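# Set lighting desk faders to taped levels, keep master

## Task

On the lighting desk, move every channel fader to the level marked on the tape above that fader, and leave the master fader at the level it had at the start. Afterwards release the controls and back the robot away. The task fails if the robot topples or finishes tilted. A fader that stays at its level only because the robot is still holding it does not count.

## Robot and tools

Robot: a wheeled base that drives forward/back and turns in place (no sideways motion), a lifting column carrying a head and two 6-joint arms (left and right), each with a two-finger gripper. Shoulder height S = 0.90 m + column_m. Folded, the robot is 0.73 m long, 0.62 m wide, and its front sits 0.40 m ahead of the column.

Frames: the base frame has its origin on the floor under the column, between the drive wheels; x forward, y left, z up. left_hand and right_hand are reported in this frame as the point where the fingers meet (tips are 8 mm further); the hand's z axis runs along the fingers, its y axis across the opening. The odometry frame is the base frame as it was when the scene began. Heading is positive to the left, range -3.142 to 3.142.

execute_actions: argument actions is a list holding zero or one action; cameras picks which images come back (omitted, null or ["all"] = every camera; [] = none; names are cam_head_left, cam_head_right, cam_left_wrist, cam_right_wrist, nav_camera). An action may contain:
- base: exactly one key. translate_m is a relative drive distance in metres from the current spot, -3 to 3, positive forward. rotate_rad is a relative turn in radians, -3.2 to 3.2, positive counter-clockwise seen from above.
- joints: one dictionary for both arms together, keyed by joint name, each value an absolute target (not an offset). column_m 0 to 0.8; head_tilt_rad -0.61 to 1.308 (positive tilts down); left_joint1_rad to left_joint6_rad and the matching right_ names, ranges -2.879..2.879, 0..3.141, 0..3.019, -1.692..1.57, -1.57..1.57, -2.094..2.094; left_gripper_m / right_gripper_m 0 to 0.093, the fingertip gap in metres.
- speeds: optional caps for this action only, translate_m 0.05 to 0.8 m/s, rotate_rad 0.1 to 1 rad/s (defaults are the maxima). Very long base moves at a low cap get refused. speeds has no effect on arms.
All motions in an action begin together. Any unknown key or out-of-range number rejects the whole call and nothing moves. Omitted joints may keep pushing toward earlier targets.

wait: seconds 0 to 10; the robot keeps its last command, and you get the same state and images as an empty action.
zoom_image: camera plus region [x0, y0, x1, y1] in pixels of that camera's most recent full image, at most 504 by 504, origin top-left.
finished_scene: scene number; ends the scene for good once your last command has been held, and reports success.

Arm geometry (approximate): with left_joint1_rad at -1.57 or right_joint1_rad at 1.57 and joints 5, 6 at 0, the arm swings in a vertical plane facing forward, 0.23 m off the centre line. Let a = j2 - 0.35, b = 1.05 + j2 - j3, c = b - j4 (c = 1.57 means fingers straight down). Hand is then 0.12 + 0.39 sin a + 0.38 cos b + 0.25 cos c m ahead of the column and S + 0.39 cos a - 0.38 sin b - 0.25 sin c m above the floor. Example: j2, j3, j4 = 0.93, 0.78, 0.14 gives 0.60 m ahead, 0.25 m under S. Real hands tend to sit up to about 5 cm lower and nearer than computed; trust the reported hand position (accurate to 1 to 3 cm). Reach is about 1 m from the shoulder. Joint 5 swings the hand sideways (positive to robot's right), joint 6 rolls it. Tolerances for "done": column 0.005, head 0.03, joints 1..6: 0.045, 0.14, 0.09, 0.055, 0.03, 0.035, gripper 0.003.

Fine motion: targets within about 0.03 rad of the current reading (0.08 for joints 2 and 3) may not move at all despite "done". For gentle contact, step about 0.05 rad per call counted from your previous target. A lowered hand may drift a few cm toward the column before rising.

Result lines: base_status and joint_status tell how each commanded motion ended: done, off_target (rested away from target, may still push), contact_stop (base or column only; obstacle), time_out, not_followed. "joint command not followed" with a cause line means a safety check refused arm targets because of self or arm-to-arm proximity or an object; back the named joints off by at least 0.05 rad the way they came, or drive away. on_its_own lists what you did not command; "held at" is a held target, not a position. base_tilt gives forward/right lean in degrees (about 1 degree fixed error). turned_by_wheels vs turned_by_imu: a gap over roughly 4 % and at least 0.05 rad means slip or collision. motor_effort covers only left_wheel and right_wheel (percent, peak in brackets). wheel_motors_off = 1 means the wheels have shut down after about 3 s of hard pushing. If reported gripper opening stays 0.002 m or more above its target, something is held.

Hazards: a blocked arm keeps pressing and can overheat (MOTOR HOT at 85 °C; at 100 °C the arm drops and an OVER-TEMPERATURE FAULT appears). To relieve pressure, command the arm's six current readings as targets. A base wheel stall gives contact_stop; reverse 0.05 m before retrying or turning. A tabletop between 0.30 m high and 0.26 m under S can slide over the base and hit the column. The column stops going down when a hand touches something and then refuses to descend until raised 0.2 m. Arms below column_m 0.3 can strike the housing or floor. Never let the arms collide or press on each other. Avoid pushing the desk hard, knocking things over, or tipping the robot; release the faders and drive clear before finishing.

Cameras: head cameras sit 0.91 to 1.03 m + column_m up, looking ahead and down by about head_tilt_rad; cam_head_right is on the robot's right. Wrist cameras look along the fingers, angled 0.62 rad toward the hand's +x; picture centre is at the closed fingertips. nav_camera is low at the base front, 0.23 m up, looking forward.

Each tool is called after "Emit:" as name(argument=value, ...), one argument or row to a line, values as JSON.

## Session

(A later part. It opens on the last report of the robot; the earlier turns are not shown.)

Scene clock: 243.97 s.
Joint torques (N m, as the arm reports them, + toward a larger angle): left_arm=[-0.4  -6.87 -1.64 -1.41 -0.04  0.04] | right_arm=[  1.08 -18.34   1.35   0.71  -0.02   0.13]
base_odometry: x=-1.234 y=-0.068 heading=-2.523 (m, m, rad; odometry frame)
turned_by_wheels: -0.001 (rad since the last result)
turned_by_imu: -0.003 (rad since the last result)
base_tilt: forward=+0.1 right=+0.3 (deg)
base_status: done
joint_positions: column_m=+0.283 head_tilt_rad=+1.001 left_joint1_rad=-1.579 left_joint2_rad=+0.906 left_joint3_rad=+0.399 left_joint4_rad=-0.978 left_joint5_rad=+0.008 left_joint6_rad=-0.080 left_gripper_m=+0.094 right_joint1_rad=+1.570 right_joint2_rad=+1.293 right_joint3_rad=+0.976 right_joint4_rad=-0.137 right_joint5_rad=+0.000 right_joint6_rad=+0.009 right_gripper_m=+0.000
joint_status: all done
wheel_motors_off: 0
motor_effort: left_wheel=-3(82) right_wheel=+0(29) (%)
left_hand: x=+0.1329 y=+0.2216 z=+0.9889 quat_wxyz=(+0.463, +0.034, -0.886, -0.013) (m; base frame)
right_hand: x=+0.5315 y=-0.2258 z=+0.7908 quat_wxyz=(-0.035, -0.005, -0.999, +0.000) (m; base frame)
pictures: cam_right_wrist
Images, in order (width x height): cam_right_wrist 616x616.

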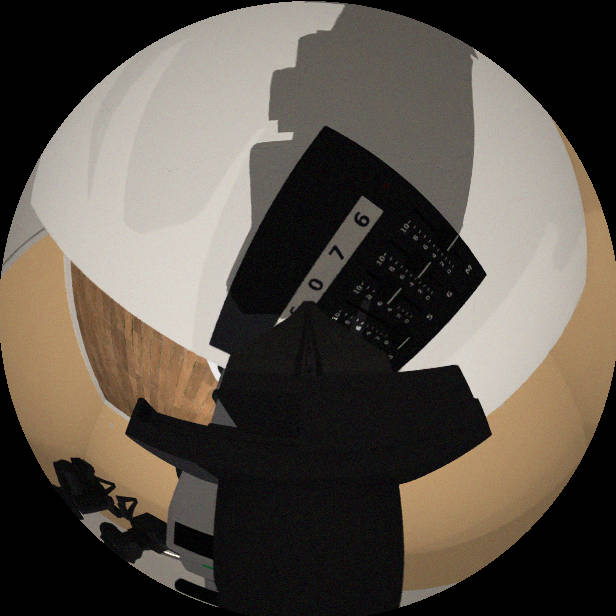

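Emit:
execute_actions(
  actions=[
    {"joints": {"column_m": 0.289}},
  ],
  cameras=["cam_right_wrist"],
)

Emit:
zoom_image(
  camera="cam_right_wrist",
  region=[230, 170, 450, 390],
)

Scene clock: 251.63 s.
Joint torques (N m, as the arm reports them, + toward a larger angle): left_arm=[-0.38 -6.86 -1.56 -1.41 -0.04  0.03] | right_arm=[  0.81 -18.85   1.19   0.86  -0.07   0.11]
base_odometry: x=-1.234 y=-0.068 heading=-2.524 (m, m, rad; odometry frame)
turned_by_wheels: +0.000 (rad since the last result)
turned_by_imu: -0.002 (rad since the last result)
base_tilt: forward=+0.2 right=+0.3 (deg)
base_status: not commanded
joint_positions: column_m=+0.289 head_tilt_rad=+1.001 left_joint1_rad=-1.579 left_joint2_rad=+0.906 left_joint3_rad=+0.399 left_joint4_rad=-0.978 left_joint5_rad=+0.008 left_joint6_rad=-0.080 left_gripper_m=+0.094 right_joint1_rad=+1.570 right_joint2_rad=+1.295 right_joint3_rad=+0.976 right_joint4_rad=-0.137 right_joint5_rad=+0.000 right_joint6_rad=+0.009 right_gripper_m=+0.000
joint_status: all done
wheel_motors_off: 0
motor_effort: left_wheel=-4(4) right_wheel=+3(3) (%)
left_hand: x=+0.1329 y=+0.2216 z=+0.9948 quat_wxyz=(+0.463, +0.034, -0.886, -0.013) (m; base frame)
right_hand: x=+0.5309 y=-0.2258 z=+0.7960 quat_wxyz=(-0.034, -0.005, -0.999, +0.000) (m; base frame)
pictures: cam_right_wrist
Images, in order (width x height): cam_right_wrist 616x616.

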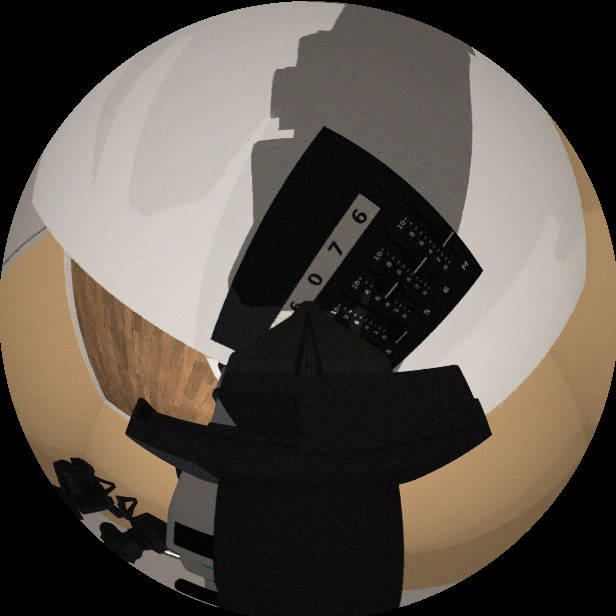

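Region (230, 170, 450, 390) of cam_right_wrist's 616x616 image, scaled by 2.291, with more detail than that image has.

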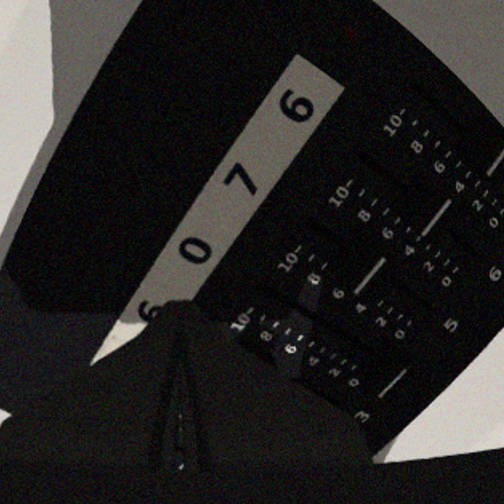

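Emit:
execute_actions(
  actions=[
    {"base": {"translate_m": -0.006}, "speeds": {"translate_m": 0.05}},
  ],
  cameras=[],
)

Emit:
execute_actions(
  actions=[
    {"joints": {"column_m": 0.2845}},
  ],
  cameras=["cam_right_wrist"],
)

Emit:
zoom_image(
  camera="cam_right_wrist",
  region=[230, 170, 450, 390],
)

Scene clock: 259.83 s.
Joint torques (N m, as the arm reports them, + toward a larger angle): left_arm=[-0.27 -6.79 -1.58 -1.44 -0.03  0.03] | right_arm=[  1.26 -18.73   1.37   0.86  -0.06   0.17]
base_odometry: x=-1.230 y=-0.065 heading=-2.525 (m, m, rad; odometry frame)
turned_by_wheels: -0.001 (rad since the last result)
turned_by_imu: -0.003 (rad since the last result)
base_tilt: forward=+0.1 right=+0.2 (deg)
base_status: done
joint_positions: column_m=+0.289 head_tilt_rad=+1.001 left_joint1_rad=-1.579 left_joint2_rad=+0.906 left_joint3_rad=+0.399 left_joint4_rad=-0.978 left_joint5_rad=+0.008 left_joint6_rad=-0.080 left_gripper_m=+0.094 right_joint1_rad=+1.570 right_joint2_rad=+1.296 right_joint3_rad=+0.973 right_joint4_rad=-0.137 right_joint5_rad=+0.000 right_joint6_rad=+0.009 right_gripper_m=+0.000
joint_status: not commanded
wheel_motors_off: 0
motor_effort: left_wheel=-4(83) right_wheel=+0(33) (%)
left_hand: x=+0.1328 y=+0.2216 z=+0.9948 quat_wxyz=(+0.463, +0.034, -0.886, -0.013) (m; base frame)
right_hand: x=+0.5284 y=-0.2258 z=+0.7951 quat_wxyz=(-0.032, -0.005, -0.999, +0.000) (m; base frame)
pictures: none
No camera images: the call's "cameras" was empty. Leave "cameras" out to get every camera's image.

Scene clock: 260.40 s.
Joint torques (N m, as the arm reports them, + toward a larger angle): left_arm=[-0.23 -6.71 -1.62 -1.45 -0.04  0.04] | right_arm=[  1.   -18.66   1.39   0.66  -0.09   0.18]
base_odometry: x=-1.230 y=-0.065 heading=-2.525 (m, m, rad; odometry frame)
turned_by_wheels: +0.000 (rad since the last result)
turned_by_imu: +0.000 (rad since the last result)
base_tilt: forward=+0.2 right=+0.4 (deg)
base_status: not commanded
joint_positions: column_m=+0.285 head_tilt_rad=+1.001 left_joint1_rad=-1.579 left_joint2_rad=+0.906 left_joint3_rad=+0.399 left_joint4_rad=-0.978 left_joint5_rad=+0.008 left_joint6_rad=-0.080 left_gripper_m=+0.094 right_joint1_rad=+1.570 right_joint2_rad=+1.297 right_joint3_rad=+0.973 right_joint4_rad=-0.137 right_joint5_rad=+0.000 right_joint6_rad=+0.009 right_gripper_m=+0.000
joint_status: all done
wheel_motors_off: 0
motor_effort: left_wheel=-5(5) right_wheel=+2(2) (%)
left_hand: x=+0.1328 y=+0.2216 z=+0.9904 quat_wxyz=(+0.463, +0.034, -0.886, -0.013) (m; base frame)
right_hand: x=+0.5283 y=-0.2258 z=+0.7906 quat_wxyz=(-0.031, -0.005, -0.999, +0.000) (m; base frame)
pictures: cam_right_wrist
Images, in order (width x height): cam_right_wrist 616x616.

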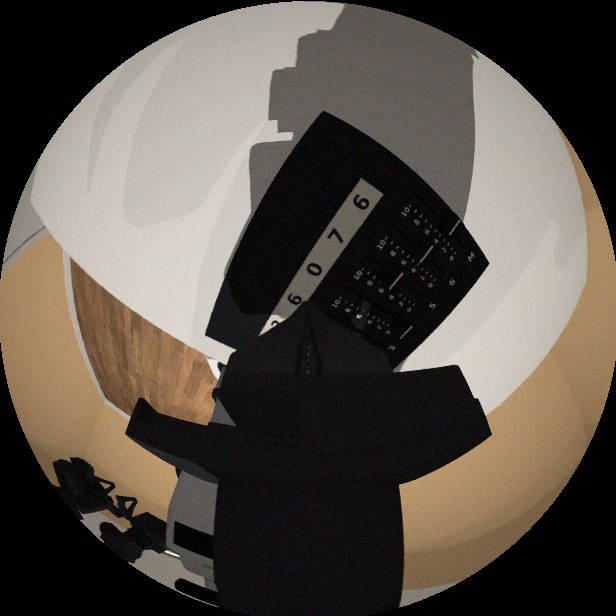

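Region (230, 170, 450, 390) of cam_right_wrist's 616x616 image, scaled by 2.291, with more detail than that image has.

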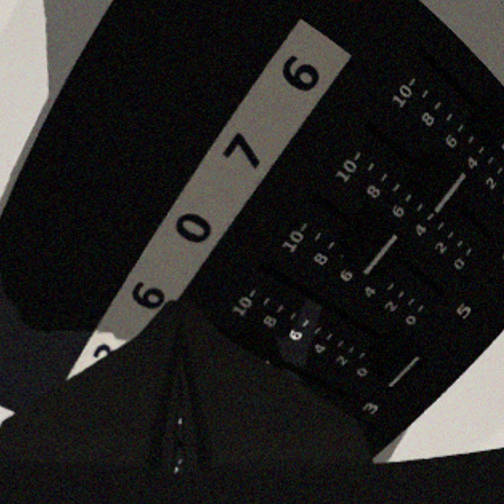

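Emit:
execute_actions(
  actions=[
    {"base": {"rotate_rad": -0.038}, "speeds": {"rotate_rad": 0.1}},
  ],
  cameras=["cam_right_wrist"],
)

Scene clock: 268.60 s.
Joint torques (N m, as the arm reports them, + toward a larger angle): left_arm=[-0.37 -6.72 -1.53 -1.41 -0.04  0.03] | right_arm=[  0.88 -18.51   1.48   0.6    0.16   0.15]
base_odometry: x=-1.229 y=-0.065 heading=-2.561 (m, m, rad; odometry frame)
turned_by_wheels: -0.036 (rad since the last result)
turned_by_imu: -0.039 (rad since the last result)
base_tilt: forward=+0.2 right=+0.2 (deg)
base_status: done
joint_positions: column_m=+0.285 head_tilt_rad=+1.001 left_joint1_rad=-1.579 left_joint2_rad=+0.906 left_joint3_rad=+0.399 left_joint4_rad=-0.978 left_joint5_rad=+0.008 left_joint6_rad=-0.080 left_gripper_m=+0.094 right_joint1_rad=+1.573 right_joint2_rad=+1.297 right_joint3_rad=+0.973 right_joint4_rad=-0.137 right_joint5_rad=-0.005 right_joint6_rad=+0.009 right_gripper_m=+0.000
joint_status: not commanded
wheel_motors_off: 0
motor_effort: left_wheel=+2(52) right_wheel=+0(17) (%)
left_hand: x=+0.1328 y=+0.2216 z=+0.9904 quat_wxyz=(+0.463, +0.034, -0.886, -0.013) (m; base frame)
right_hand: x=+0.5283 y=-0.2235 z=+0.7906 quat_wxyz=(-0.031, -0.004, -0.999, -0.003) (m; base frame)
pictures: cam_right_wrist
Images, in order (width x height): cam_right_wrist 616x616.

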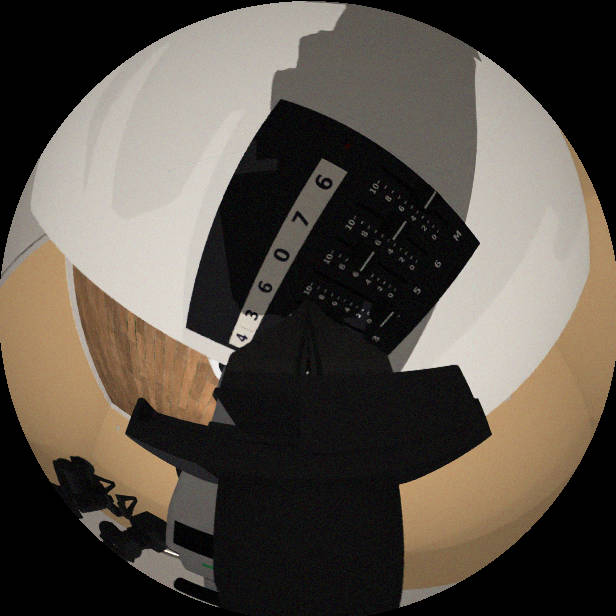

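Emit:
execute_actions(
  actions=[
    {"joints": {"column_m": 0.36}},
  ],
  cameras=["cam_right_wrist"],
)

Emit:
zoom_image(
  camera="cam_right_wrist",
  region=[200, 130, 420, 350],
)

Scene clock: 273.60 s.
Joint torques (N m, as the arm reports them, + toward a larger angle): left_arm=[-0.45 -6.78 -1.51 -1.43 -0.04  0.03] | right_arm=[  0.63 -19.04   1.38   0.8    0.04   0.1 ]
base_odometry: x=-1.229 y=-0.065 heading=-2.561 (m, m, rad; odometry frame)
turned_by_wheels: +0.000 (rad since the last result)
turned_by_imu: -0.002 (rad since the last result)
base_tilt: forward=+0.0 right=+0.2 (deg)
base_status: not commanded
joint_positions: column_m=+0.360 head_tilt_rad=+1.001 left_joint1_rad=-1.579 left_joint2_rad=+0.906 left_joint3_rad=+0.399 left_joint4_rad=-0.978 left_joint5_rad=+0.008 left_joint6_rad=-0.080 left_gripper_m=+0.094 right_joint1_rad=+1.573 right_joint2_rad=+1.297 right_joint3_rad=+0.973 right_joint4_rad=-0.137 right_joint5_rad=-0.003 right_joint6_rad=+0.009 right_gripper_m=+0.000
joint_status: all done
wheel_motors_off: 0
motor_effort: left_wheel=+4(5) right_wheel=-5(5) (%)
left_hand: x=+0.1328 y=+0.2216 z=+1.0658 quat_wxyz=(+0.463, +0.034, -0.886, -0.013) (m; base frame)
right_hand: x=+0.5281 y=-0.2239 z=+0.8658 quat_wxyz=(-0.031, -0.004, -1.000, -0.002) (m; base frame)
pictures: cam_right_wrist
Images, in order (width x height): cam_right_wrist 616x616.

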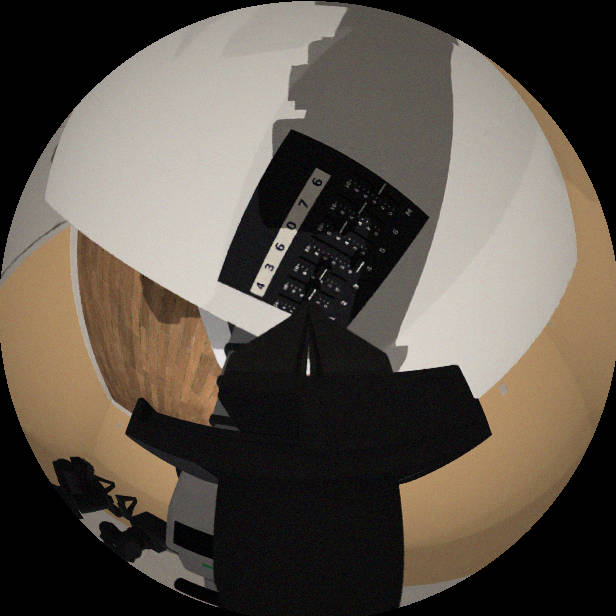

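Region (200, 130, 420, 350) of cam_right_wrist's 616x616 image, scaled by 2.291, with more detail than that image has.

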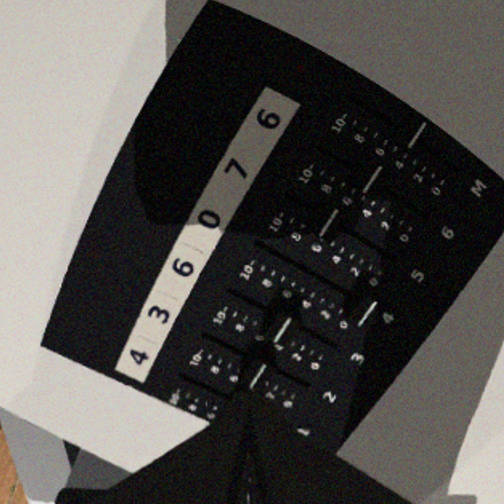

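Emit:
execute_actions(
  actions=[
    {"base": {"translate_m": 0.085}, "speeds": {"translate_m": 0.1}},
  ],
  cameras=["cam_right_wrist"],
)

Scene clock: 295.67 s.
Joint torques (N m, as the arm reports them, + toward a larger angle): left_arm=[-0.27 -6.69 -1.76 -1.39 -0.04  0.03] | right_arm=[  0.15 -18.71   1.51   0.76   0.01   0.13]
base_odometry: x=-1.301 y=-0.112 heading=-2.559 (m, m, rad; odometry frame)
turned_by_wheels: +0.002 (rad since the last result)
turned_by_imu: +0.000 (rad since the last result)
base_tilt: forward=+0.1 right=+0.2 (deg)
base_status: done
joint_positions: column_m=+0.360 head_tilt_rad=+1.001 left_joint1_rad=-1.579 left_joint2_rad=+0.906 left_joint3_rad=+0.401 left_joint4_rad=-0.978 left_joint5_rad=+0.008 left_joint6_rad=-0.080 left_gripper_m=+0.094 right_joint1_rad=+1.573 right_joint2_rad=+1.298 right_joint3_rad=+0.973 right_joint4_rad=-0.137 right_joint5_rad=-0.002 right_joint6_rad=+0.009 right_gripper_m=+0.000
joint_status: not commanded
wheel_motors_off: 0
motor_effort: left_wheel=+2(82) right_wheel=-1(44) (%)
left_hand: x=+0.1340 y=+0.2216 z=+1.0654 quat_wxyz=(+0.462, +0.034, -0.886, -0.013) (m; base frame)
right_hand: x=+0.5274 y=-0.2241 z=+0.8653 quat_wxyz=(-0.030, -0.004, -1.000, -0.002) (m; base frame)
pictures: cam_right_wrist
Images, in order (width x height): cam_right_wrist 616x616.

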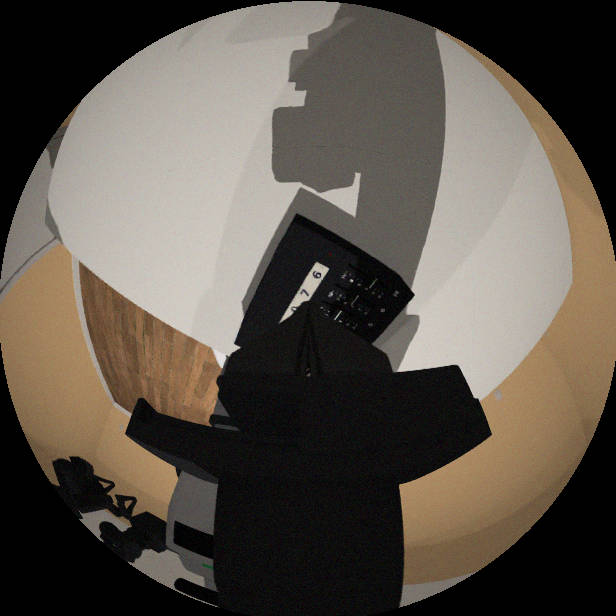

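Emit:
execute_actions(
  actions=[
    {"base": {"translate_m": -0.17}, "speeds": {"translate_m": 0.15}},
  ],
  cameras=["cam_right_wrist"],
)

Scene clock: 300.40 s.
Joint torques (N m, as the arm reports them, + toward a larger angle): left_arm=[-0.33 -6.68 -1.6  -1.44 -0.04  0.04] | right_arm=[  0.47 -18.18   1.35   0.63   0.05   0.14]
base_odometry: x=-1.159 y=-0.018 heading=-2.557 (m, m, rad; odometry frame)
turned_by_wheels: +0.002 (rad since the last result)
turned_by_imu: +0.000 (rad since the last result)
base_tilt: forward=+0.2 right=+0.4 (deg)
base_status: done
joint_positions: column_m=+0.360 head_tilt_rad=+1.001 left_joint1_rad=-1.579 left_joint2_rad=+0.906 left_joint3_rad=+0.400 left_joint4_rad=-0.978 left_joint5_rad=+0.008 left_joint6_rad=-0.080 left_gripper_m=+0.094 right_joint1_rad=+1.573 right_joint2_rad=+1.299 right_joint3_rad=+0.972 right_joint4_rad=-0.137 right_joint5_rad=-0.002 right_joint6_rad=+0.009 right_gripper_m=+0.000
joint_status: not commanded
wheel_motors_off: 0
motor_effort: left_wheel=-1(67) right_wheel=+0(44) (%)
left_hand: x=+0.1334 y=+0.2216 z=+1.0656 quat_wxyz=(+0.462, +0.034, -0.886, -0.013) (m; base frame)
right_hand: x=+0.5269 y=-0.2241 z=+0.8650 quat_wxyz=(-0.030, -0.004, -1.000, -0.002) (m; base frame)
pictures: cam_right_wrist
Images, in order (width x height): cam_right_wrist 616x616.

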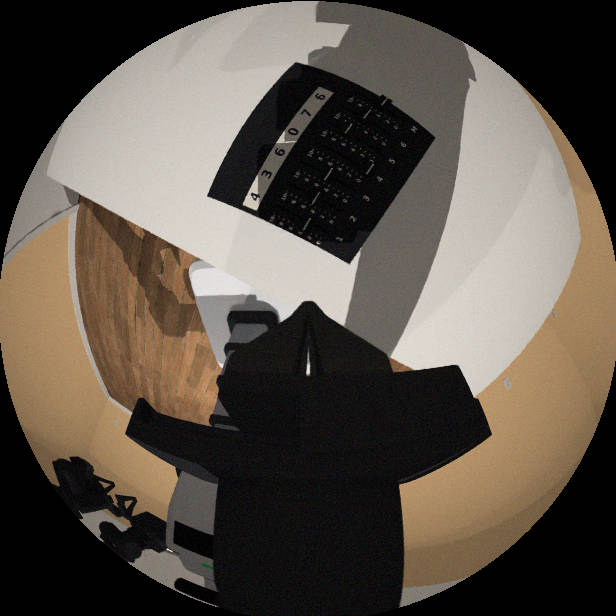

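Emit:
zoom_image(
  camera="cam_right_wrist",
  region=[230, 70, 430, 270],
)

Region (230, 70, 430, 270) of cam_right_wrist's 616x616 image, scaled by 2.520, with more detail than that image has.

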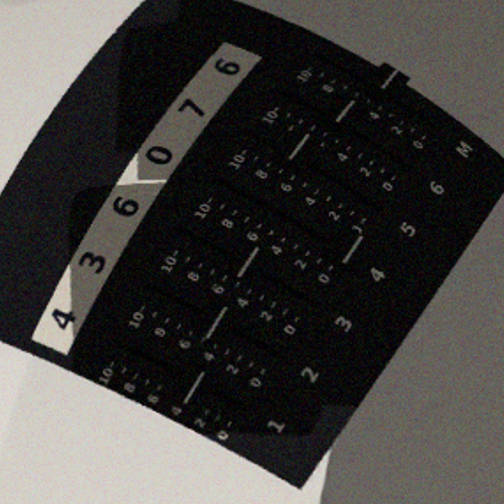

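Emit:
execute_actions(
  actions=[
    {"base": {"translate_m": 0.061}, "speeds": {"translate_m": 0.1}},
  ],
  cameras=[],
)

Emit:
execute_actions(
  actions=[
    {"base": {"rotate_rad": 0.02}, "joints": {"column_m": 0.305}, "speeds": {"rotate_rad": 0.1}},
  ],
  cameras=["cam_right_wrist"],
)

Emit:
zoom_image(
  camera="cam_right_wrist",
  region=[230, 170, 450, 390],
)

Scene clock: 323.20 s.
Joint torques (N m, as the arm reports them, + toward a larger angle): left_arm=[-0.39 -6.6  -1.79 -1.41 -0.04  0.03] | right_arm=[  0.68 -18.9    1.43   0.84   0.04   0.08]
base_odometry: x=-1.209 y=-0.051 heading=-2.557 (m, m, rad; odometry frame)
turned_by_wheels: +0.000 (rad since the last result)
turned_by_imu: -0.002 (rad since the last result)
base_tilt: forward=+0.2 right=+0.3 (deg)
base_status: done
joint_positions: column_m=+0.360 head_tilt_rad=+1.001 left_joint1_rad=-1.579 left_joint2_rad=+0.906 left_joint3_rad=+0.402 left_joint4_rad=-0.978 left_joint5_rad=+0.008 left_joint6_rad=-0.080 left_gripper_m=+0.094 right_joint1_rad=+1.573 right_joint2_rad=+1.300 right_joint3_rad=+0.973 right_joint4_rad=-0.137 right_joint5_rad=-0.002 right_joint6_rad=+0.009 right_gripper_m=+0.000
joint_status: not commanded
wheel_motors_off: 0
motor_effort: left_wheel=+4(37) right_wheel=+2(63) (%)
left_hand: x=+0.1344 y=+0.2216 z=+1.0652 quat_wxyz=(+0.461, +0.034, -0.887, -0.013) (m; base frame)
right_hand: x=+0.5267 y=-0.2241 z=+0.8646 quat_wxyz=(-0.029, -0.004, -1.000, -0.002) (m; base frame)
pictures: none
No camera images: the call's "cameras" was empty. Leave "cameras" out to get every camera's image.

Scene clock: 324.50 s.
Joint torques (N m, as the arm reports them, + toward a larger angle): left_arm=[-0.37 -6.75 -1.75 -1.42 -0.03  0.03] | right_arm=[  0.53 -19.11   1.39   0.76  -0.03   0.13]
base_odometry: x=-1.209 y=-0.051 heading=-2.538 (m, m, rad; odometry frame)
turned_by_wheels: +0.019 (rad since the last result)
turned_by_imu: +0.019 (rad since the last result)
base_tilt: forward=+0.2 right=+0.3 (deg)
base_status: done
joint_positions: column_m=+0.305 head_tilt_rad=+1.001 left_joint1_rad=-1.579 left_joint2_rad=+0.906 left_joint3_rad=+0.401 left_joint4_rad=-0.978 left_joint5_rad=+0.008 left_joint6_rad=-0.080 left_gripper_m=+0.094 right_joint1_rad=+1.572 right_joint2_rad=+1.300 right_joint3_rad=+0.973 right_joint4_rad=-0.137 right_joint5_rad=-0.002 right_joint6_rad=+0.009 right_gripper_m=+0.000
joint_status: all done
wheel_motors_off: 0
motor_effort: left_wheel=-2(17) right_wheel=+6(32) (%)
left_hand: x=+0.1342 y=+0.2216 z=+1.0104 quat_wxyz=(+0.461, +0.034, -0.886, -0.013) (m; base frame)
right_hand: x=+0.5267 y=-0.2246 z=+0.8097 quat_wxyz=(-0.029, -0.004, -1.000, -0.001) (m; base frame)
pictures: cam_right_wrist
Images, in order (width x height): cam_right_wrist 616x616.

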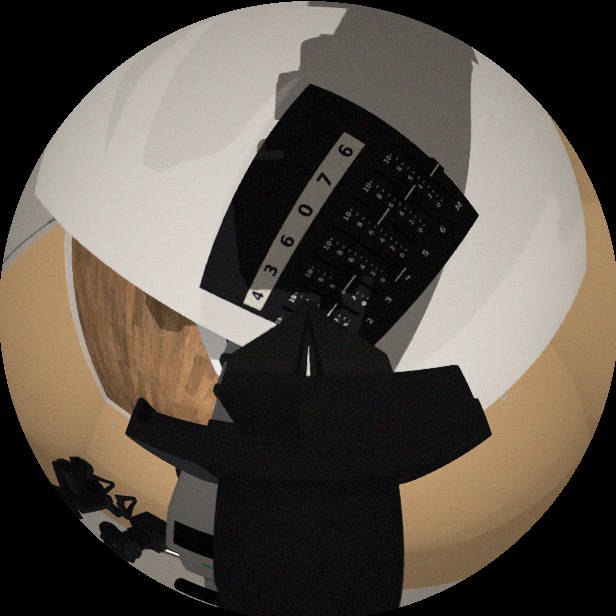

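Region (230, 170, 450, 390) of cam_right_wrist's 616x616 image, scaled by 2.291, with more detail than that image has.

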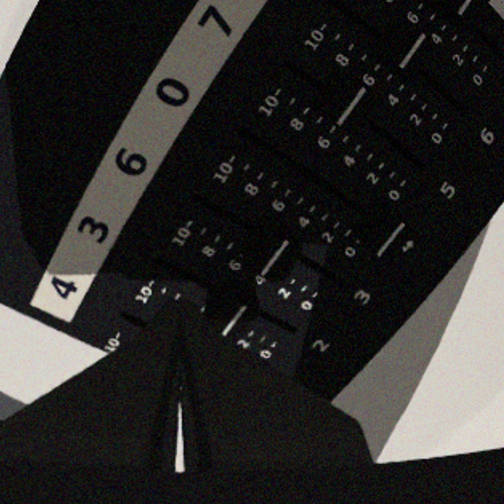

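Emit:
execute_actions(
  actions=[
    {"joints": {"column_m": 0.286}},
  ],
  cameras=["cam_right_wrist"],
)

Emit:
zoom_image(
  camera="cam_right_wrist",
  region=[230, 170, 450, 390],
)

Scene clock: 339.90 s.
Joint torques (N m, as the arm reports them, + toward a larger angle): left_arm=[-0.36 -6.78 -1.7  -1.4  -0.04  0.03] | right_arm=[  0.73 -18.91   1.4    0.7    0.     0.14]
base_odometry: x=-1.209 y=-0.051 heading=-2.538 (m, m, rad; odometry frame)
turned_by_wheels: +0.000 (rad since the last result)
turned_by_imu: -0.002 (rad since the last result)
base_tilt: forward=+0.1 right=+0.5 (deg)
base_status: not commanded
joint_positions: column_m=+0.286 head_tilt_rad=+1.001 left_joint1_rad=-1.579 left_joint2_rad=+0.906 left_joint3_rad=+0.401 left_joint4_rad=-0.978 left_joint5_rad=+0.008 left_joint6_rad=-0.080 left_gripper_m=+0.094 right_joint1_rad=+1.572 right_joint2_rad=+1.300 right_joint3_rad=+0.973 right_joint4_rad=-0.137 right_joint5_rad=-0.002 right_joint6_rad=+0.009 right_gripper_m=+0.000
joint_status: all done
wheel_motors_off: 0
motor_effort: left_wheel=-2(3) right_wheel=+7(7) (%)
left_hand: x=+0.1342 y=+0.2216 z=+0.9914 quat_wxyz=(+0.461, +0.034, -0.886, -0.013) (m; base frame)
right_hand: x=+0.5267 y=-0.2246 z=+0.7907 quat_wxyz=(-0.029, -0.004, -1.000, -0.001) (m; base frame)
pictures: cam_right_wrist
Images, in order (width x height): cam_right_wrist 616x616.

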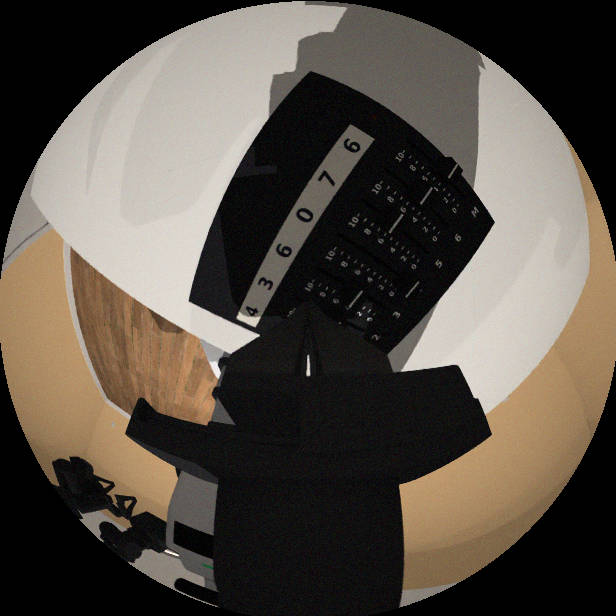

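Region (230, 170, 450, 390) of cam_right_wrist's 616x616 image, scaled by 2.291, with more detail than that image has.

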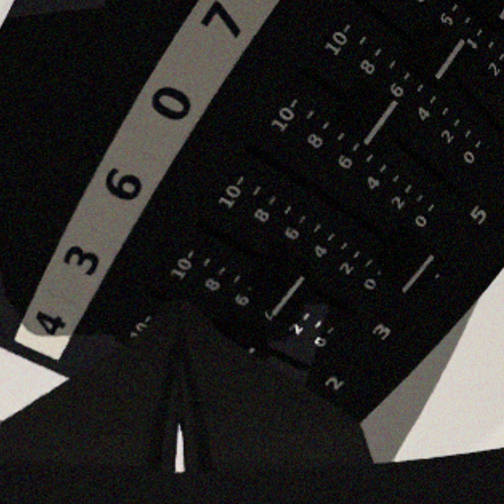

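Emit:
execute_actions(
  actions=[
    {"base": {"rotate_rad": -0.024}, "speeds": {"rotate_rad": 0.1}},
  ],
  cameras=[],
)

Emit:
execute_actions(
  actions=[
    {"joints": {"column_m": 0.36}},
  ],
  cameras=[],
)

Emit:
execute_actions(
  actions=[
    {"base": {"translate_m": -0.065}, "speeds": {"translate_m": 0.1}},
  ],
  cameras=["cam_right_wrist"],
)

Scene clock: 346.80 s.
Joint torques (N m, as the arm reports them, + toward a larger angle): left_arm=[-0.3  -6.68 -1.69 -1.44 -0.05  0.03] | right_arm=[  0.47 -18.93   1.3    0.8    0.06   0.1 ]
base_odometry: x=-1.209 y=-0.051 heading=-2.561 (m, m, rad; odometry frame)
turned_by_wheels: -0.023 (rad since the last result)
turned_by_imu: -0.025 (rad since the last result)
base_tilt: forward=+0.2 right=+0.3 (deg)
base_status: done
joint_positions: column_m=+0.286 head_tilt_rad=+1.001 left_joint1_rad=-1.579 left_joint2_rad=+0.906 left_joint3_rad=+0.401 left_joint4_rad=-0.978 left_joint5_rad=+0.008 left_joint6_rad=-0.080 left_gripper_m=+0.094 right_joint1_rad=+1.572 right_joint2_rad=+1.300 right_joint3_rad=+0.973 right_joint4_rad=-0.137 right_joint5_rad=-0.003 right_joint6_rad=+0.009 right_gripper_m=+0.000
joint_status: not commanded
wheel_motors_off: 0
motor_effort: left_wheel=+1(17) right_wheel=-2(24) (%)
left_hand: x=+0.1342 y=+0.2216 z=+0.9914 quat_wxyz=(+0.461, +0.034, -0.886, -0.013) (m; base frame)
right_hand: x=+0.5267 y=-0.2240 z=+0.7907 quat_wxyz=(-0.029, -0.004, -1.000, -0.003) (m; base frame)
pictures: none
No camera images: the call's "cameras" was empty. Leave "cameras" out to get every camera's image.

Scene clock: 348.33 s.
Joint torques (N m, as the arm reports them, + toward a larger angle): left_arm=[-0.36 -6.82 -1.76 -1.44 -0.04  0.03] | right_arm=[  0.25 -18.52   1.06   0.91   0.06   0.13]
base_odometry: x=-1.209 y=-0.051 heading=-2.561 (m, m, rad; odometry frame)
turned_by_wheels: +0.000 (rad since the last result)
turned_by_imu: -0.001 (rad since the last result)
base_tilt: forward=+0.2 right=+0.2 (deg)
base_status: not commanded
joint_positions: column_m=+0.360 head_tilt_rad=+1.001 left_joint1_rad=-1.579 left_joint2_rad=+0.906 left_joint3_rad=+0.401 left_joint4_rad=-0.978 left_joint5_rad=+0.008 left_joint6_rad=-0.080 left_gripper_m=+0.094 right_joint1_rad=+1.572 right_joint2_rad=+1.300 right_joint3_rad=+0.973 right_joint4_rad=-0.137 right_joint5_rad=-0.003 right_joint6_rad=+0.009 right_gripper_m=+0.000
joint_status: all done
wheel_motors_off: 0
motor_effort: left_wheel=+4(4) right_wheel=-6(6) (%)
left_hand: x=+0.1342 y=+0.2216 z=+1.0653 quat_wxyz=(+0.461, +0.034, -0.886, -0.013) (m; base frame)
right_hand: x=+0.5267 y=-0.2241 z=+0.8646 quat_wxyz=(-0.029, -0.004, -1.000, -0.002) (m; base frame)
pictures: none
No camera images: the call's "cameras" was empty. Leave "cameras" out to get every camera's image.

Scene clock: 349.77 s.
Joint torques (N m, as the arm reports them, + toward a larger angle): left_arm=[-0.27 -6.77 -1.7  -1.42 -0.04  0.03] | right_arm=[  0.18 -19.01   1.38   0.83   0.04   0.2 ]
base_odometry: x=-1.155 y=-0.016 heading=-2.559 (m, m, rad; odometry frame)
turned_by_wheels: +0.002 (rad since the last result)
turned_by_imu: +0.001 (rad since the last result)
base_tilt: forward=+0.4 right=+0.2 (deg)
base_status: done
joint_positions: column_m=+0.360 head_tilt_rad=+1.001 left_joint1_rad=-1.579 left_joint2_rad=+0.906 left_joint3_rad=+0.401 left_joint4_rad=-0.978 left_joint5_rad=+0.008 left_joint6_rad=-0.080 left_gripper_m=+0.094 right_joint1_rad=+1.572 right_joint2_rad=+1.301 right_joint3_rad=+0.972 right_joint4_rad=-0.137 right_joint5_rad=-0.002 right_joint6_rad=+0.009 right_gripper_m=+0.000
joint_status: not commanded
wheel_motors_off: 0
motor_effort: left_wheel=+2(54) right_wheel=-1(55) (%)
left_hand: x=+0.1338 y=+0.2216 z=+1.0655 quat_wxyz=(+0.462, +0.034, -0.886, -0.013) (m; base frame)
right_hand: x=+0.5261 y=-0.2243 z=+0.8642 quat_wxyz=(-0.029, -0.004, -1.000, -0.002) (m; base frame)
pictures: cam_right_wrist
Images, in order (width x height): cam_right_wrist 616x616.

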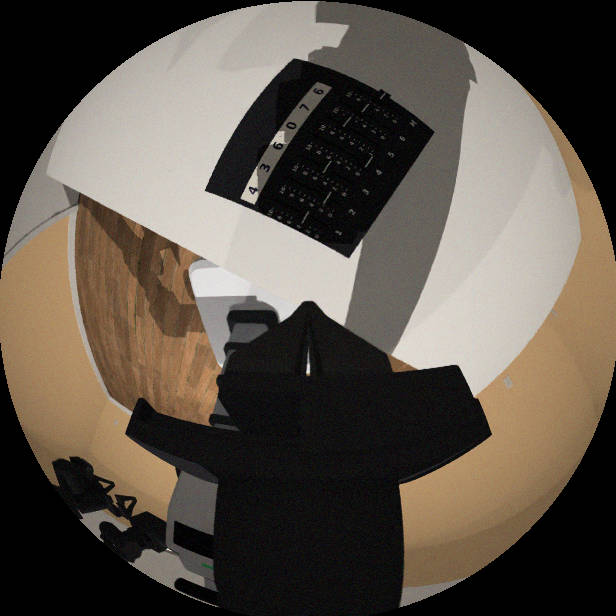

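Emit:
zoom_image(
  camera="cam_right_wrist",
  region=[230, 70, 430, 270],
)

Region (230, 70, 430, 270) of cam_right_wrist's 616x616 image, scaled by 2.520, with more detail than that image has.

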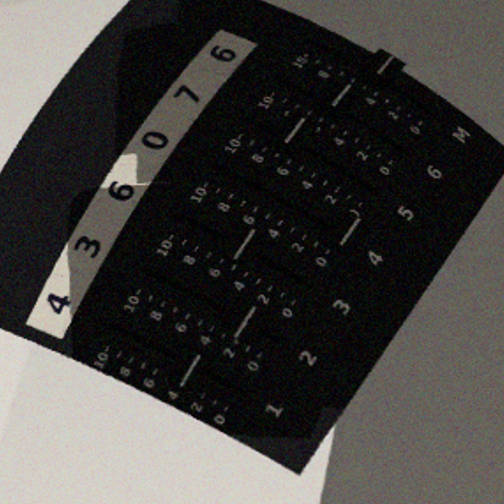

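Emit:
execute_actions(
  actions=[
    {"base": {"translate_m": 0.065}, "speeds": {"translate_m": 0.1}},
  ],
  cameras=[],
)

Emit:
execute_actions(
  actions=[
    {"base": {"rotate_rad": -0.041}, "joints": {"column_m": 0.305}, "speeds": {"rotate_rad": 0.1}},
  ],
  cameras=["cam_right_wrist"],
)

Emit:
zoom_image(
  camera="cam_right_wrist",
  region=[200, 170, 420, 390],
)

Scene clock: 370.73 s.
Joint torques (N m, as the arm reports them, + toward a larger angle): left_arm=[-0.29 -6.89 -1.78 -1.42 -0.04  0.04] | right_arm=[  0.75 -19.22   1.36   0.8    0.04   0.14]
base_odometry: x=-1.209 y=-0.051 heading=-2.559 (m, m, rad; odometry frame)
turned_by_wheels: +0.000 (rad since the last result)
turned_by_imu: -0.002 (rad since the last result)
base_tilt: forward=+0.1 right=+0.3 (deg)
base_status: done
joint_positions: column_m=+0.360 head_tilt_rad=+1.001 left_joint1_rad=-1.579 left_joint2_rad=+0.906 left_joint3_rad=+0.401 left_joint4_rad=-0.978 left_joint5_rad=+0.008 left_joint6_rad=-0.080 left_gripper_m=+0.094 right_joint1_rad=+1.572 right_joint2_rad=+1.301 right_joint3_rad=+0.973 right_joint4_rad=-0.137 right_joint5_rad=-0.002 right_joint6_rad=+0.009 right_gripper_m=+0.000
joint_status: not commanded
wheel_motors_off: 0
motor_effort: left_wheel=+6(35) right_wheel=+2(61) (%)
left_hand: x=+0.1340 y=+0.2216 z=+1.0654 quat_wxyz=(+0.462, +0.034, -0.886, -0.013) (m; base frame)
right_hand: x=+0.5262 y=-0.2243 z=+0.8641 quat_wxyz=(-0.029, -0.004, -1.000, -0.002) (m; base frame)
pictures: none
No camera images: the call's "cameras" was empty. Leave "cameras" out to get every camera's image.

Scene clock: 372.03 s.
Joint torques (N m, as the arm reports them, + toward a larger angle): left_arm=[-0.37 -6.73 -1.75 -1.4  -0.03  0.04] | right_arm=[  0.71 -18.     1.46   0.88   0.03   0.15]
base_odometry: x=-1.209 y=-0.052 heading=-2.599 (m, m, rad; odometry frame)
turned_by_wheels: -0.040 (rad since the last result)
turned_by_imu: -0.041 (rad since the last result)
base_tilt: forward=+0.3 right=+0.4 (deg)
base_status: done
joint_positions: column_m=+0.305 head_tilt_rad=+1.001 left_joint1_rad=-1.579 left_joint2_rad=+0.906 left_joint3_rad=+0.401 left_joint4_rad=-0.978 left_joint5_rad=+0.008 left_joint6_rad=-0.080 left_gripper_m=+0.094 right_joint1_rad=+1.572 right_joint2_rad=+1.301 right_joint3_rad=+0.973 right_joint4_rad=-0.137 right_joint5_rad=-0.002 right_joint6_rad=+0.009 right_gripper_m=+0.000
joint_status: all done
wheel_motors_off: 0
motor_effort: left_wheel=+5(29) right_wheel=-5(35) (%)
left_hand: x=+0.1340 y=+0.2216 z=+1.0105 quat_wxyz=(+0.462, +0.034, -0.886, -0.013) (m; base frame)
right_hand: x=+0.5262 y=-0.2246 z=+0.8092 quat_wxyz=(-0.029, -0.004, -1.000, -0.001) (m; base frame)
pictures: cam_right_wrist
Images, in order (width x height): cam_right_wrist 616x616.

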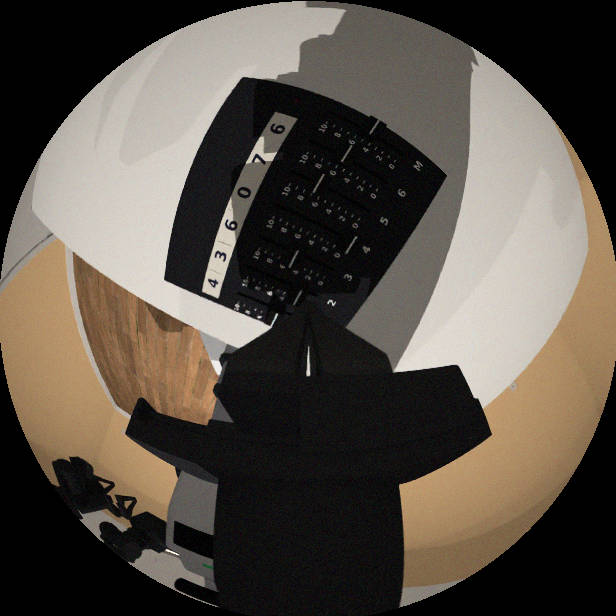

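Region (200, 170, 420, 390) of cam_right_wrist's 616x616 image, scaled by 2.291, with more detail than that image has.

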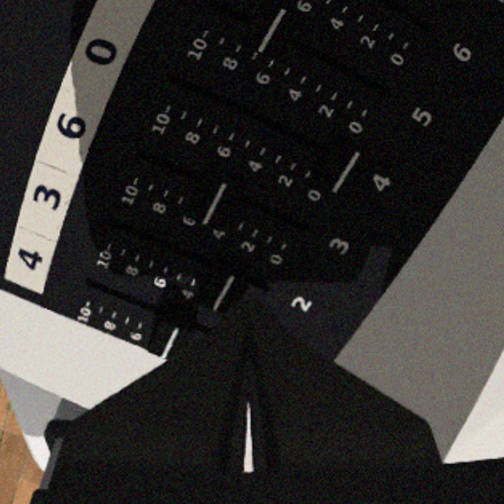

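Emit:
execute_actions(
  actions=[
    {"base": {"rotate_rad": -0.013}, "speeds": {"rotate_rad": 0.1}},
  ],
  cameras=[],
)

Emit:
execute_actions(
  actions=[
    {"joints": {"column_m": 0.2865}},
  ],
  cameras=["cam_right_wrist"],
)

Emit:
zoom_image(
  camera="cam_right_wrist",
  region=[200, 170, 420, 390],
)

Scene clock: 380.50 s.
Joint torques (N m, as the arm reports them, + toward a larger angle): left_arm=[-0.38 -6.7  -1.74 -1.41 -0.04  0.03] | right_arm=[  0.69 -19.36   1.24   0.84   0.02   0.14]
base_odometry: x=-1.209 y=-0.052 heading=-2.611 (m, m, rad; odometry frame)
turned_by_wheels: -0.012 (rad since the last result)
turned_by_imu: -0.013 (rad since the last result)
base_tilt: forward=+0.2 right=+0.2 (deg)
base_status: done
joint_positions: column_m=+0.305 head_tilt_rad=+1.001 left_joint1_rad=-1.579 left_joint2_rad=+0.906 left_joint3_rad=+0.401 left_joint4_rad=-0.978 left_joint5_rad=+0.008 left_joint6_rad=-0.080 left_gripper_m=+0.094 right_joint1_rad=+1.571 right_joint2_rad=+1.301 right_joint3_rad=+0.973 right_joint4_rad=-0.137 right_joint5_rad=-0.002 right_joint6_rad=+0.009 right_gripper_m=+0.000
joint_status: not commanded
wheel_motors_off: 0
motor_effort: left_wheel=+3(26) right_wheel=-2(35) (%)
left_hand: x=+0.1340 y=+0.2216 z=+1.0105 quat_wxyz=(+0.462, +0.034, -0.886, -0.013) (m; base frame)
right_hand: x=+0.5262 y=-0.2250 z=+0.8092 quat_wxyz=(-0.029, -0.004, -1.000, -0.001) (m; base frame)
pictures: none
No camera images: the call's "cameras" was empty. Leave "cameras" out to get every camera's image.

Scene clock: 381.33 s.
Joint torques (N m, as the arm reports them, + toward a larger angle): left_arm=[-0.3  -6.76 -1.7  -1.4  -0.04  0.04] | right_arm=[  0.92 -18.94   1.37   0.69   0.02   0.13]
base_odometry: x=-1.209 y=-0.052 heading=-2.610 (m, m, rad; odometry frame)
turned_by_wheels: +0.000 (rad since the last result)
turned_by_imu: +0.000 (rad since the last result)
base_tilt: forward=+0.2 right=+0.3 (deg)
base_status: not commanded
joint_positions: column_m=+0.287 head_tilt_rad=+1.001 left_joint1_rad=-1.579 left_joint2_rad=+0.906 left_joint3_rad=+0.401 left_joint4_rad=-0.978 left_joint5_rad=+0.008 left_joint6_rad=-0.080 left_gripper_m=+0.094 right_joint1_rad=+1.571 right_joint2_rad=+1.301 right_joint3_rad=+0.973 right_joint4_rad=-0.137 right_joint5_rad=-0.002 right_joint6_rad=+0.009 right_gripper_m=+0.000
joint_status: all done
wheel_motors_off: 0
motor_effort: left_wheel=+7(6) right_wheel=-6(6) (%)
left_hand: x=+0.1340 y=+0.2216 z=+0.9920 quat_wxyz=(+0.462, +0.034, -0.886, -0.013) (m; base frame)
right_hand: x=+0.5262 y=-0.2250 z=+0.7907 quat_wxyz=(-0.029, -0.004, -1.000, -0.001) (m; base frame)
pictures: cam_right_wrist
Images, in order (width x height): cam_right_wrist 616x616.

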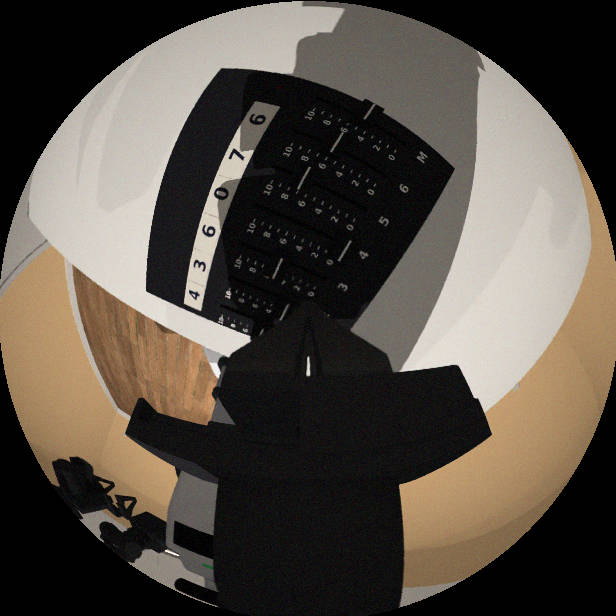

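Region (200, 170, 420, 390) of cam_right_wrist's 616x616 image, scaled by 2.291, with more detail than that image has.

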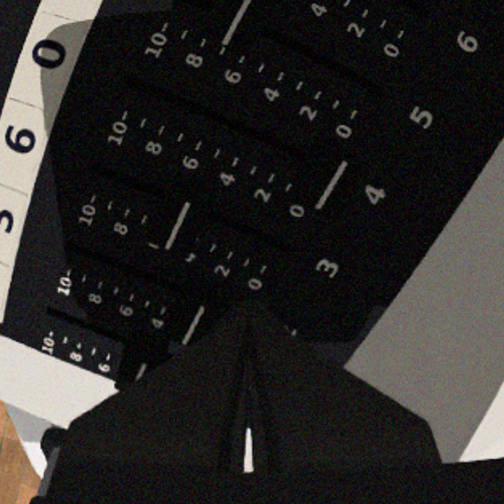

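Emit:
execute_actions(
  actions=[
    {"base": {"rotate_rad": 0.007}, "speeds": {"rotate_rad": 0.1}},
  ],
  cameras=["cam_right_wrist"],
)

Emit:
zoom_image(
  camera="cam_right_wrist",
  region=[200, 170, 420, 390],
)

Scene clock: 390.47 s.
Joint torques (N m, as the arm reports them, + toward a larger angle): left_arm=[-0.39 -6.69 -1.65 -1.44 -0.03  0.03] | right_arm=[  0.21 -18.31   1.29   0.81  -0.11   0.14]
base_odometry: x=-1.209 y=-0.052 heading=-2.604 (m, m, rad; odometry frame)
turned_by_wheels: +0.007 (rad since the last result)
turned_by_imu: +0.005 (rad since the last result)
base_tilt: forward=+0.2 right=+0.2 (deg)
base_status: done
joint_positions: column_m=+0.287 head_tilt_rad=+1.001 left_joint1_rad=-1.579 left_joint2_rad=+0.906 left_joint3_rad=+0.401 left_joint4_rad=-0.978 left_joint5_rad=+0.008 left_joint6_rad=-0.080 left_gripper_m=+0.094 right_joint1_rad=+1.569 right_joint2_rad=+1.301 right_joint3_rad=+0.973 right_joint4_rad=-0.137 right_joint5_rad=+0.002 right_joint6_rad=+0.009 right_gripper_m=+0.000
joint_status: not commanded
wheel_motors_off: 0
motor_effort: left_wheel=+5(22) right_wheel=+2(16) (%)
left_hand: x=+0.1338 y=+0.2216 z=+0.9921 quat_wxyz=(+0.462, +0.034, -0.886, -0.013) (m; base frame)
right_hand: x=+0.5262 y=-0.2267 z=+0.7907 quat_wxyz=(-0.029, -0.005, -1.000, +0.002) (m; base frame)
pictures: cam_right_wrist
Images, in order (width x height): cam_right_wrist 616x616.

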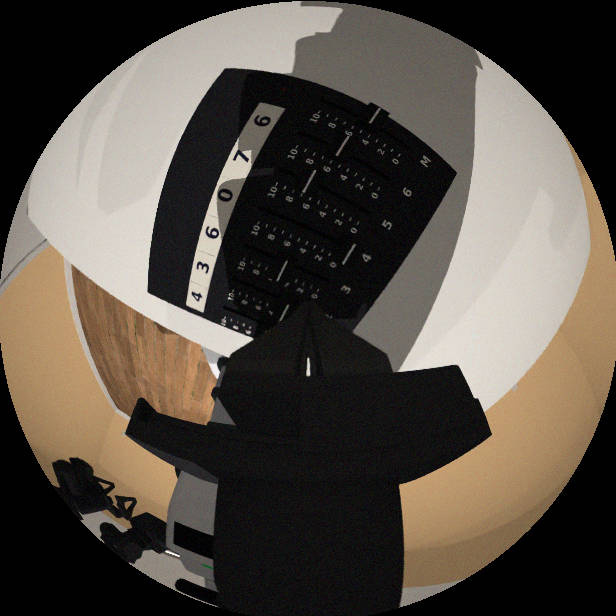

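Region (200, 170, 420, 390) of cam_right_wrist's 616x616 image, scaled by 2.291, with more detail than that image has.

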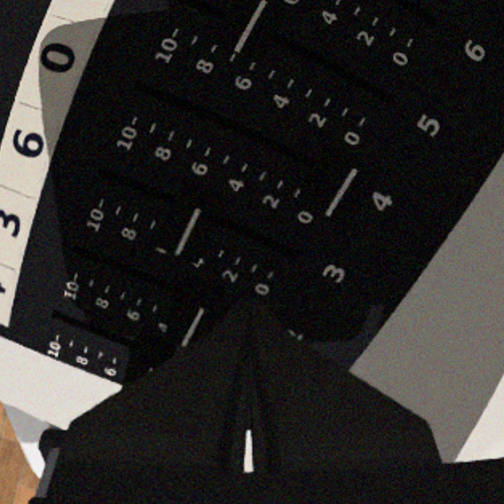

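Emit:
execute_actions(
  actions=[
    {"joints": {"column_m": 0.306}},
  ],
  cameras=[],
)

Emit:
execute_actions(
  actions=[
    {"base": {"translate_m": 0.024}, "speeds": {"translate_m": 0.05}},
  ],
  cameras=["cam_right_wrist"],
)

Emit:
zoom_image(
  camera="cam_right_wrist",
  region=[200, 170, 420, 390],
)

Scene clock: 400.43 s.
Joint torques (N m, as the arm reports them, + toward a larger angle): left_arm=[-0.33 -6.81 -1.69 -1.43 -0.03  0.03] | right_arm=[  0.43 -19.27   1.5    0.69  -0.12   0.11]
base_odometry: x=-1.209 y=-0.052 heading=-2.604 (m, m, rad; odometry frame)
turned_by_wheels: +0.000 (rad since the last result)
turned_by_imu: -0.002 (rad since the last result)
base_tilt: forward=+0.3 right=+0.2 (deg)
base_status: not commanded
joint_positions: column_m=+0.306 head_tilt_rad=+1.001 left_joint1_rad=-1.579 left_joint2_rad=+0.906 left_joint3_rad=+0.401 left_joint4_rad=-0.978 left_joint5_rad=+0.008 left_joint6_rad=-0.080 left_gripper_m=+0.094 right_joint1_rad=+1.569 right_joint2_rad=+1.301 right_joint3_rad=+0.973 right_joint4_rad=-0.137 right_joint5_rad=+0.002 right_joint6_rad=+0.009 right_gripper_m=+0.000
joint_status: all done
wheel_motors_off: 0
motor_effort: left_wheel=+5(5) right_wheel=+4(4) (%)
left_hand: x=+0.1338 y=+0.2216 z=+1.0115 quat_wxyz=(+0.462, +0.034, -0.886, -0.013) (m; base frame)
right_hand: x=+0.5262 y=-0.2267 z=+0.8101 quat_wxyz=(-0.029, -0.005, -1.000, +0.002) (m; base frame)
pictures: none
No camera images: the call's "cameras" was empty. Leave "cameras" out to get every camera's image.

Scene clock: 401.47 s.
Joint torques (N m, as the arm reports them, + toward a larger angle): left_arm=[-0.3  -6.83 -1.8  -1.43 -0.04  0.03] | right_arm=[  0.62 -18.94   1.33   0.93  -0.11   0.09]
base_odometry: x=-1.229 y=-0.064 heading=-2.602 (m, m, rad; odometry frame)
turned_by_wheels: +0.001 (rad since the last result)
turned_by_imu: +0.001 (rad since the last result)
base_tilt: forward=+0.1 right=+0.2 (deg)
base_status: done
joint_positions: column_m=+0.306 head_tilt_rad=+1.001 left_joint1_rad=-1.579 left_joint2_rad=+0.906 left_joint3_rad=+0.402 left_joint4_rad=-0.978 left_joint5_rad=+0.008 left_joint6_rad=-0.080 left_gripper_m=+0.094 right_joint1_rad=+1.569 right_joint2_rad=+1.302 right_joint3_rad=+0.973 right_joint4_rad=-0.137 right_joint5_rad=+0.002 right_joint6_rad=+0.009 right_gripper_m=+0.000
joint_status: not commanded
wheel_motors_off: 0
motor_effort: left_wheel=+3(53) right_wheel=+0(54) (%)
left_hand: x=+0.1346 y=+0.2216 z=+1.0112 quat_wxyz=(+0.461, +0.034, -0.887, -0.013) (m; base frame)
right_hand: x=+0.5260 y=-0.2267 z=+0.8100 quat_wxyz=(-0.029, -0.005, -1.000, +0.002) (m; base frame)
pictures: cam_right_wrist
Images, in order (width x height): cam_right_wrist 616x616.

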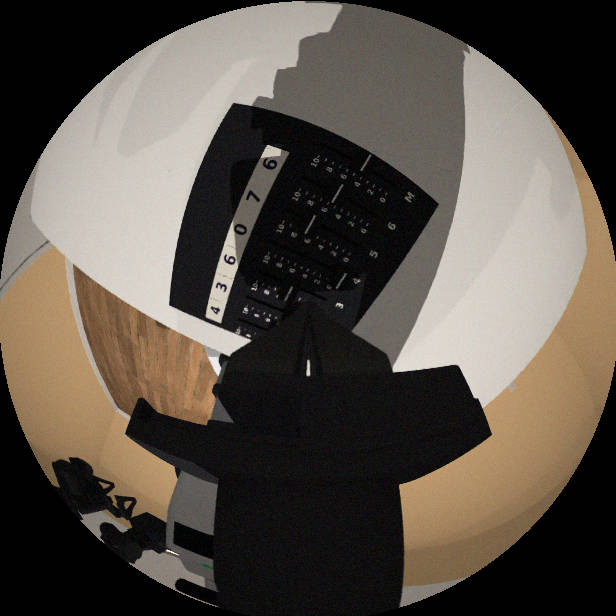

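Region (200, 170, 420, 390) of cam_right_wrist's 616x616 image, scaled by 2.291, with more detail than that image has.

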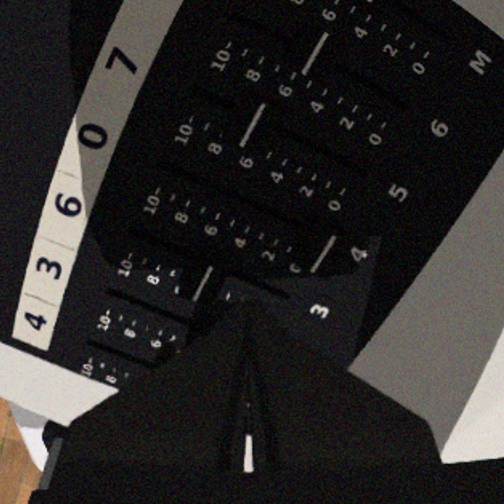

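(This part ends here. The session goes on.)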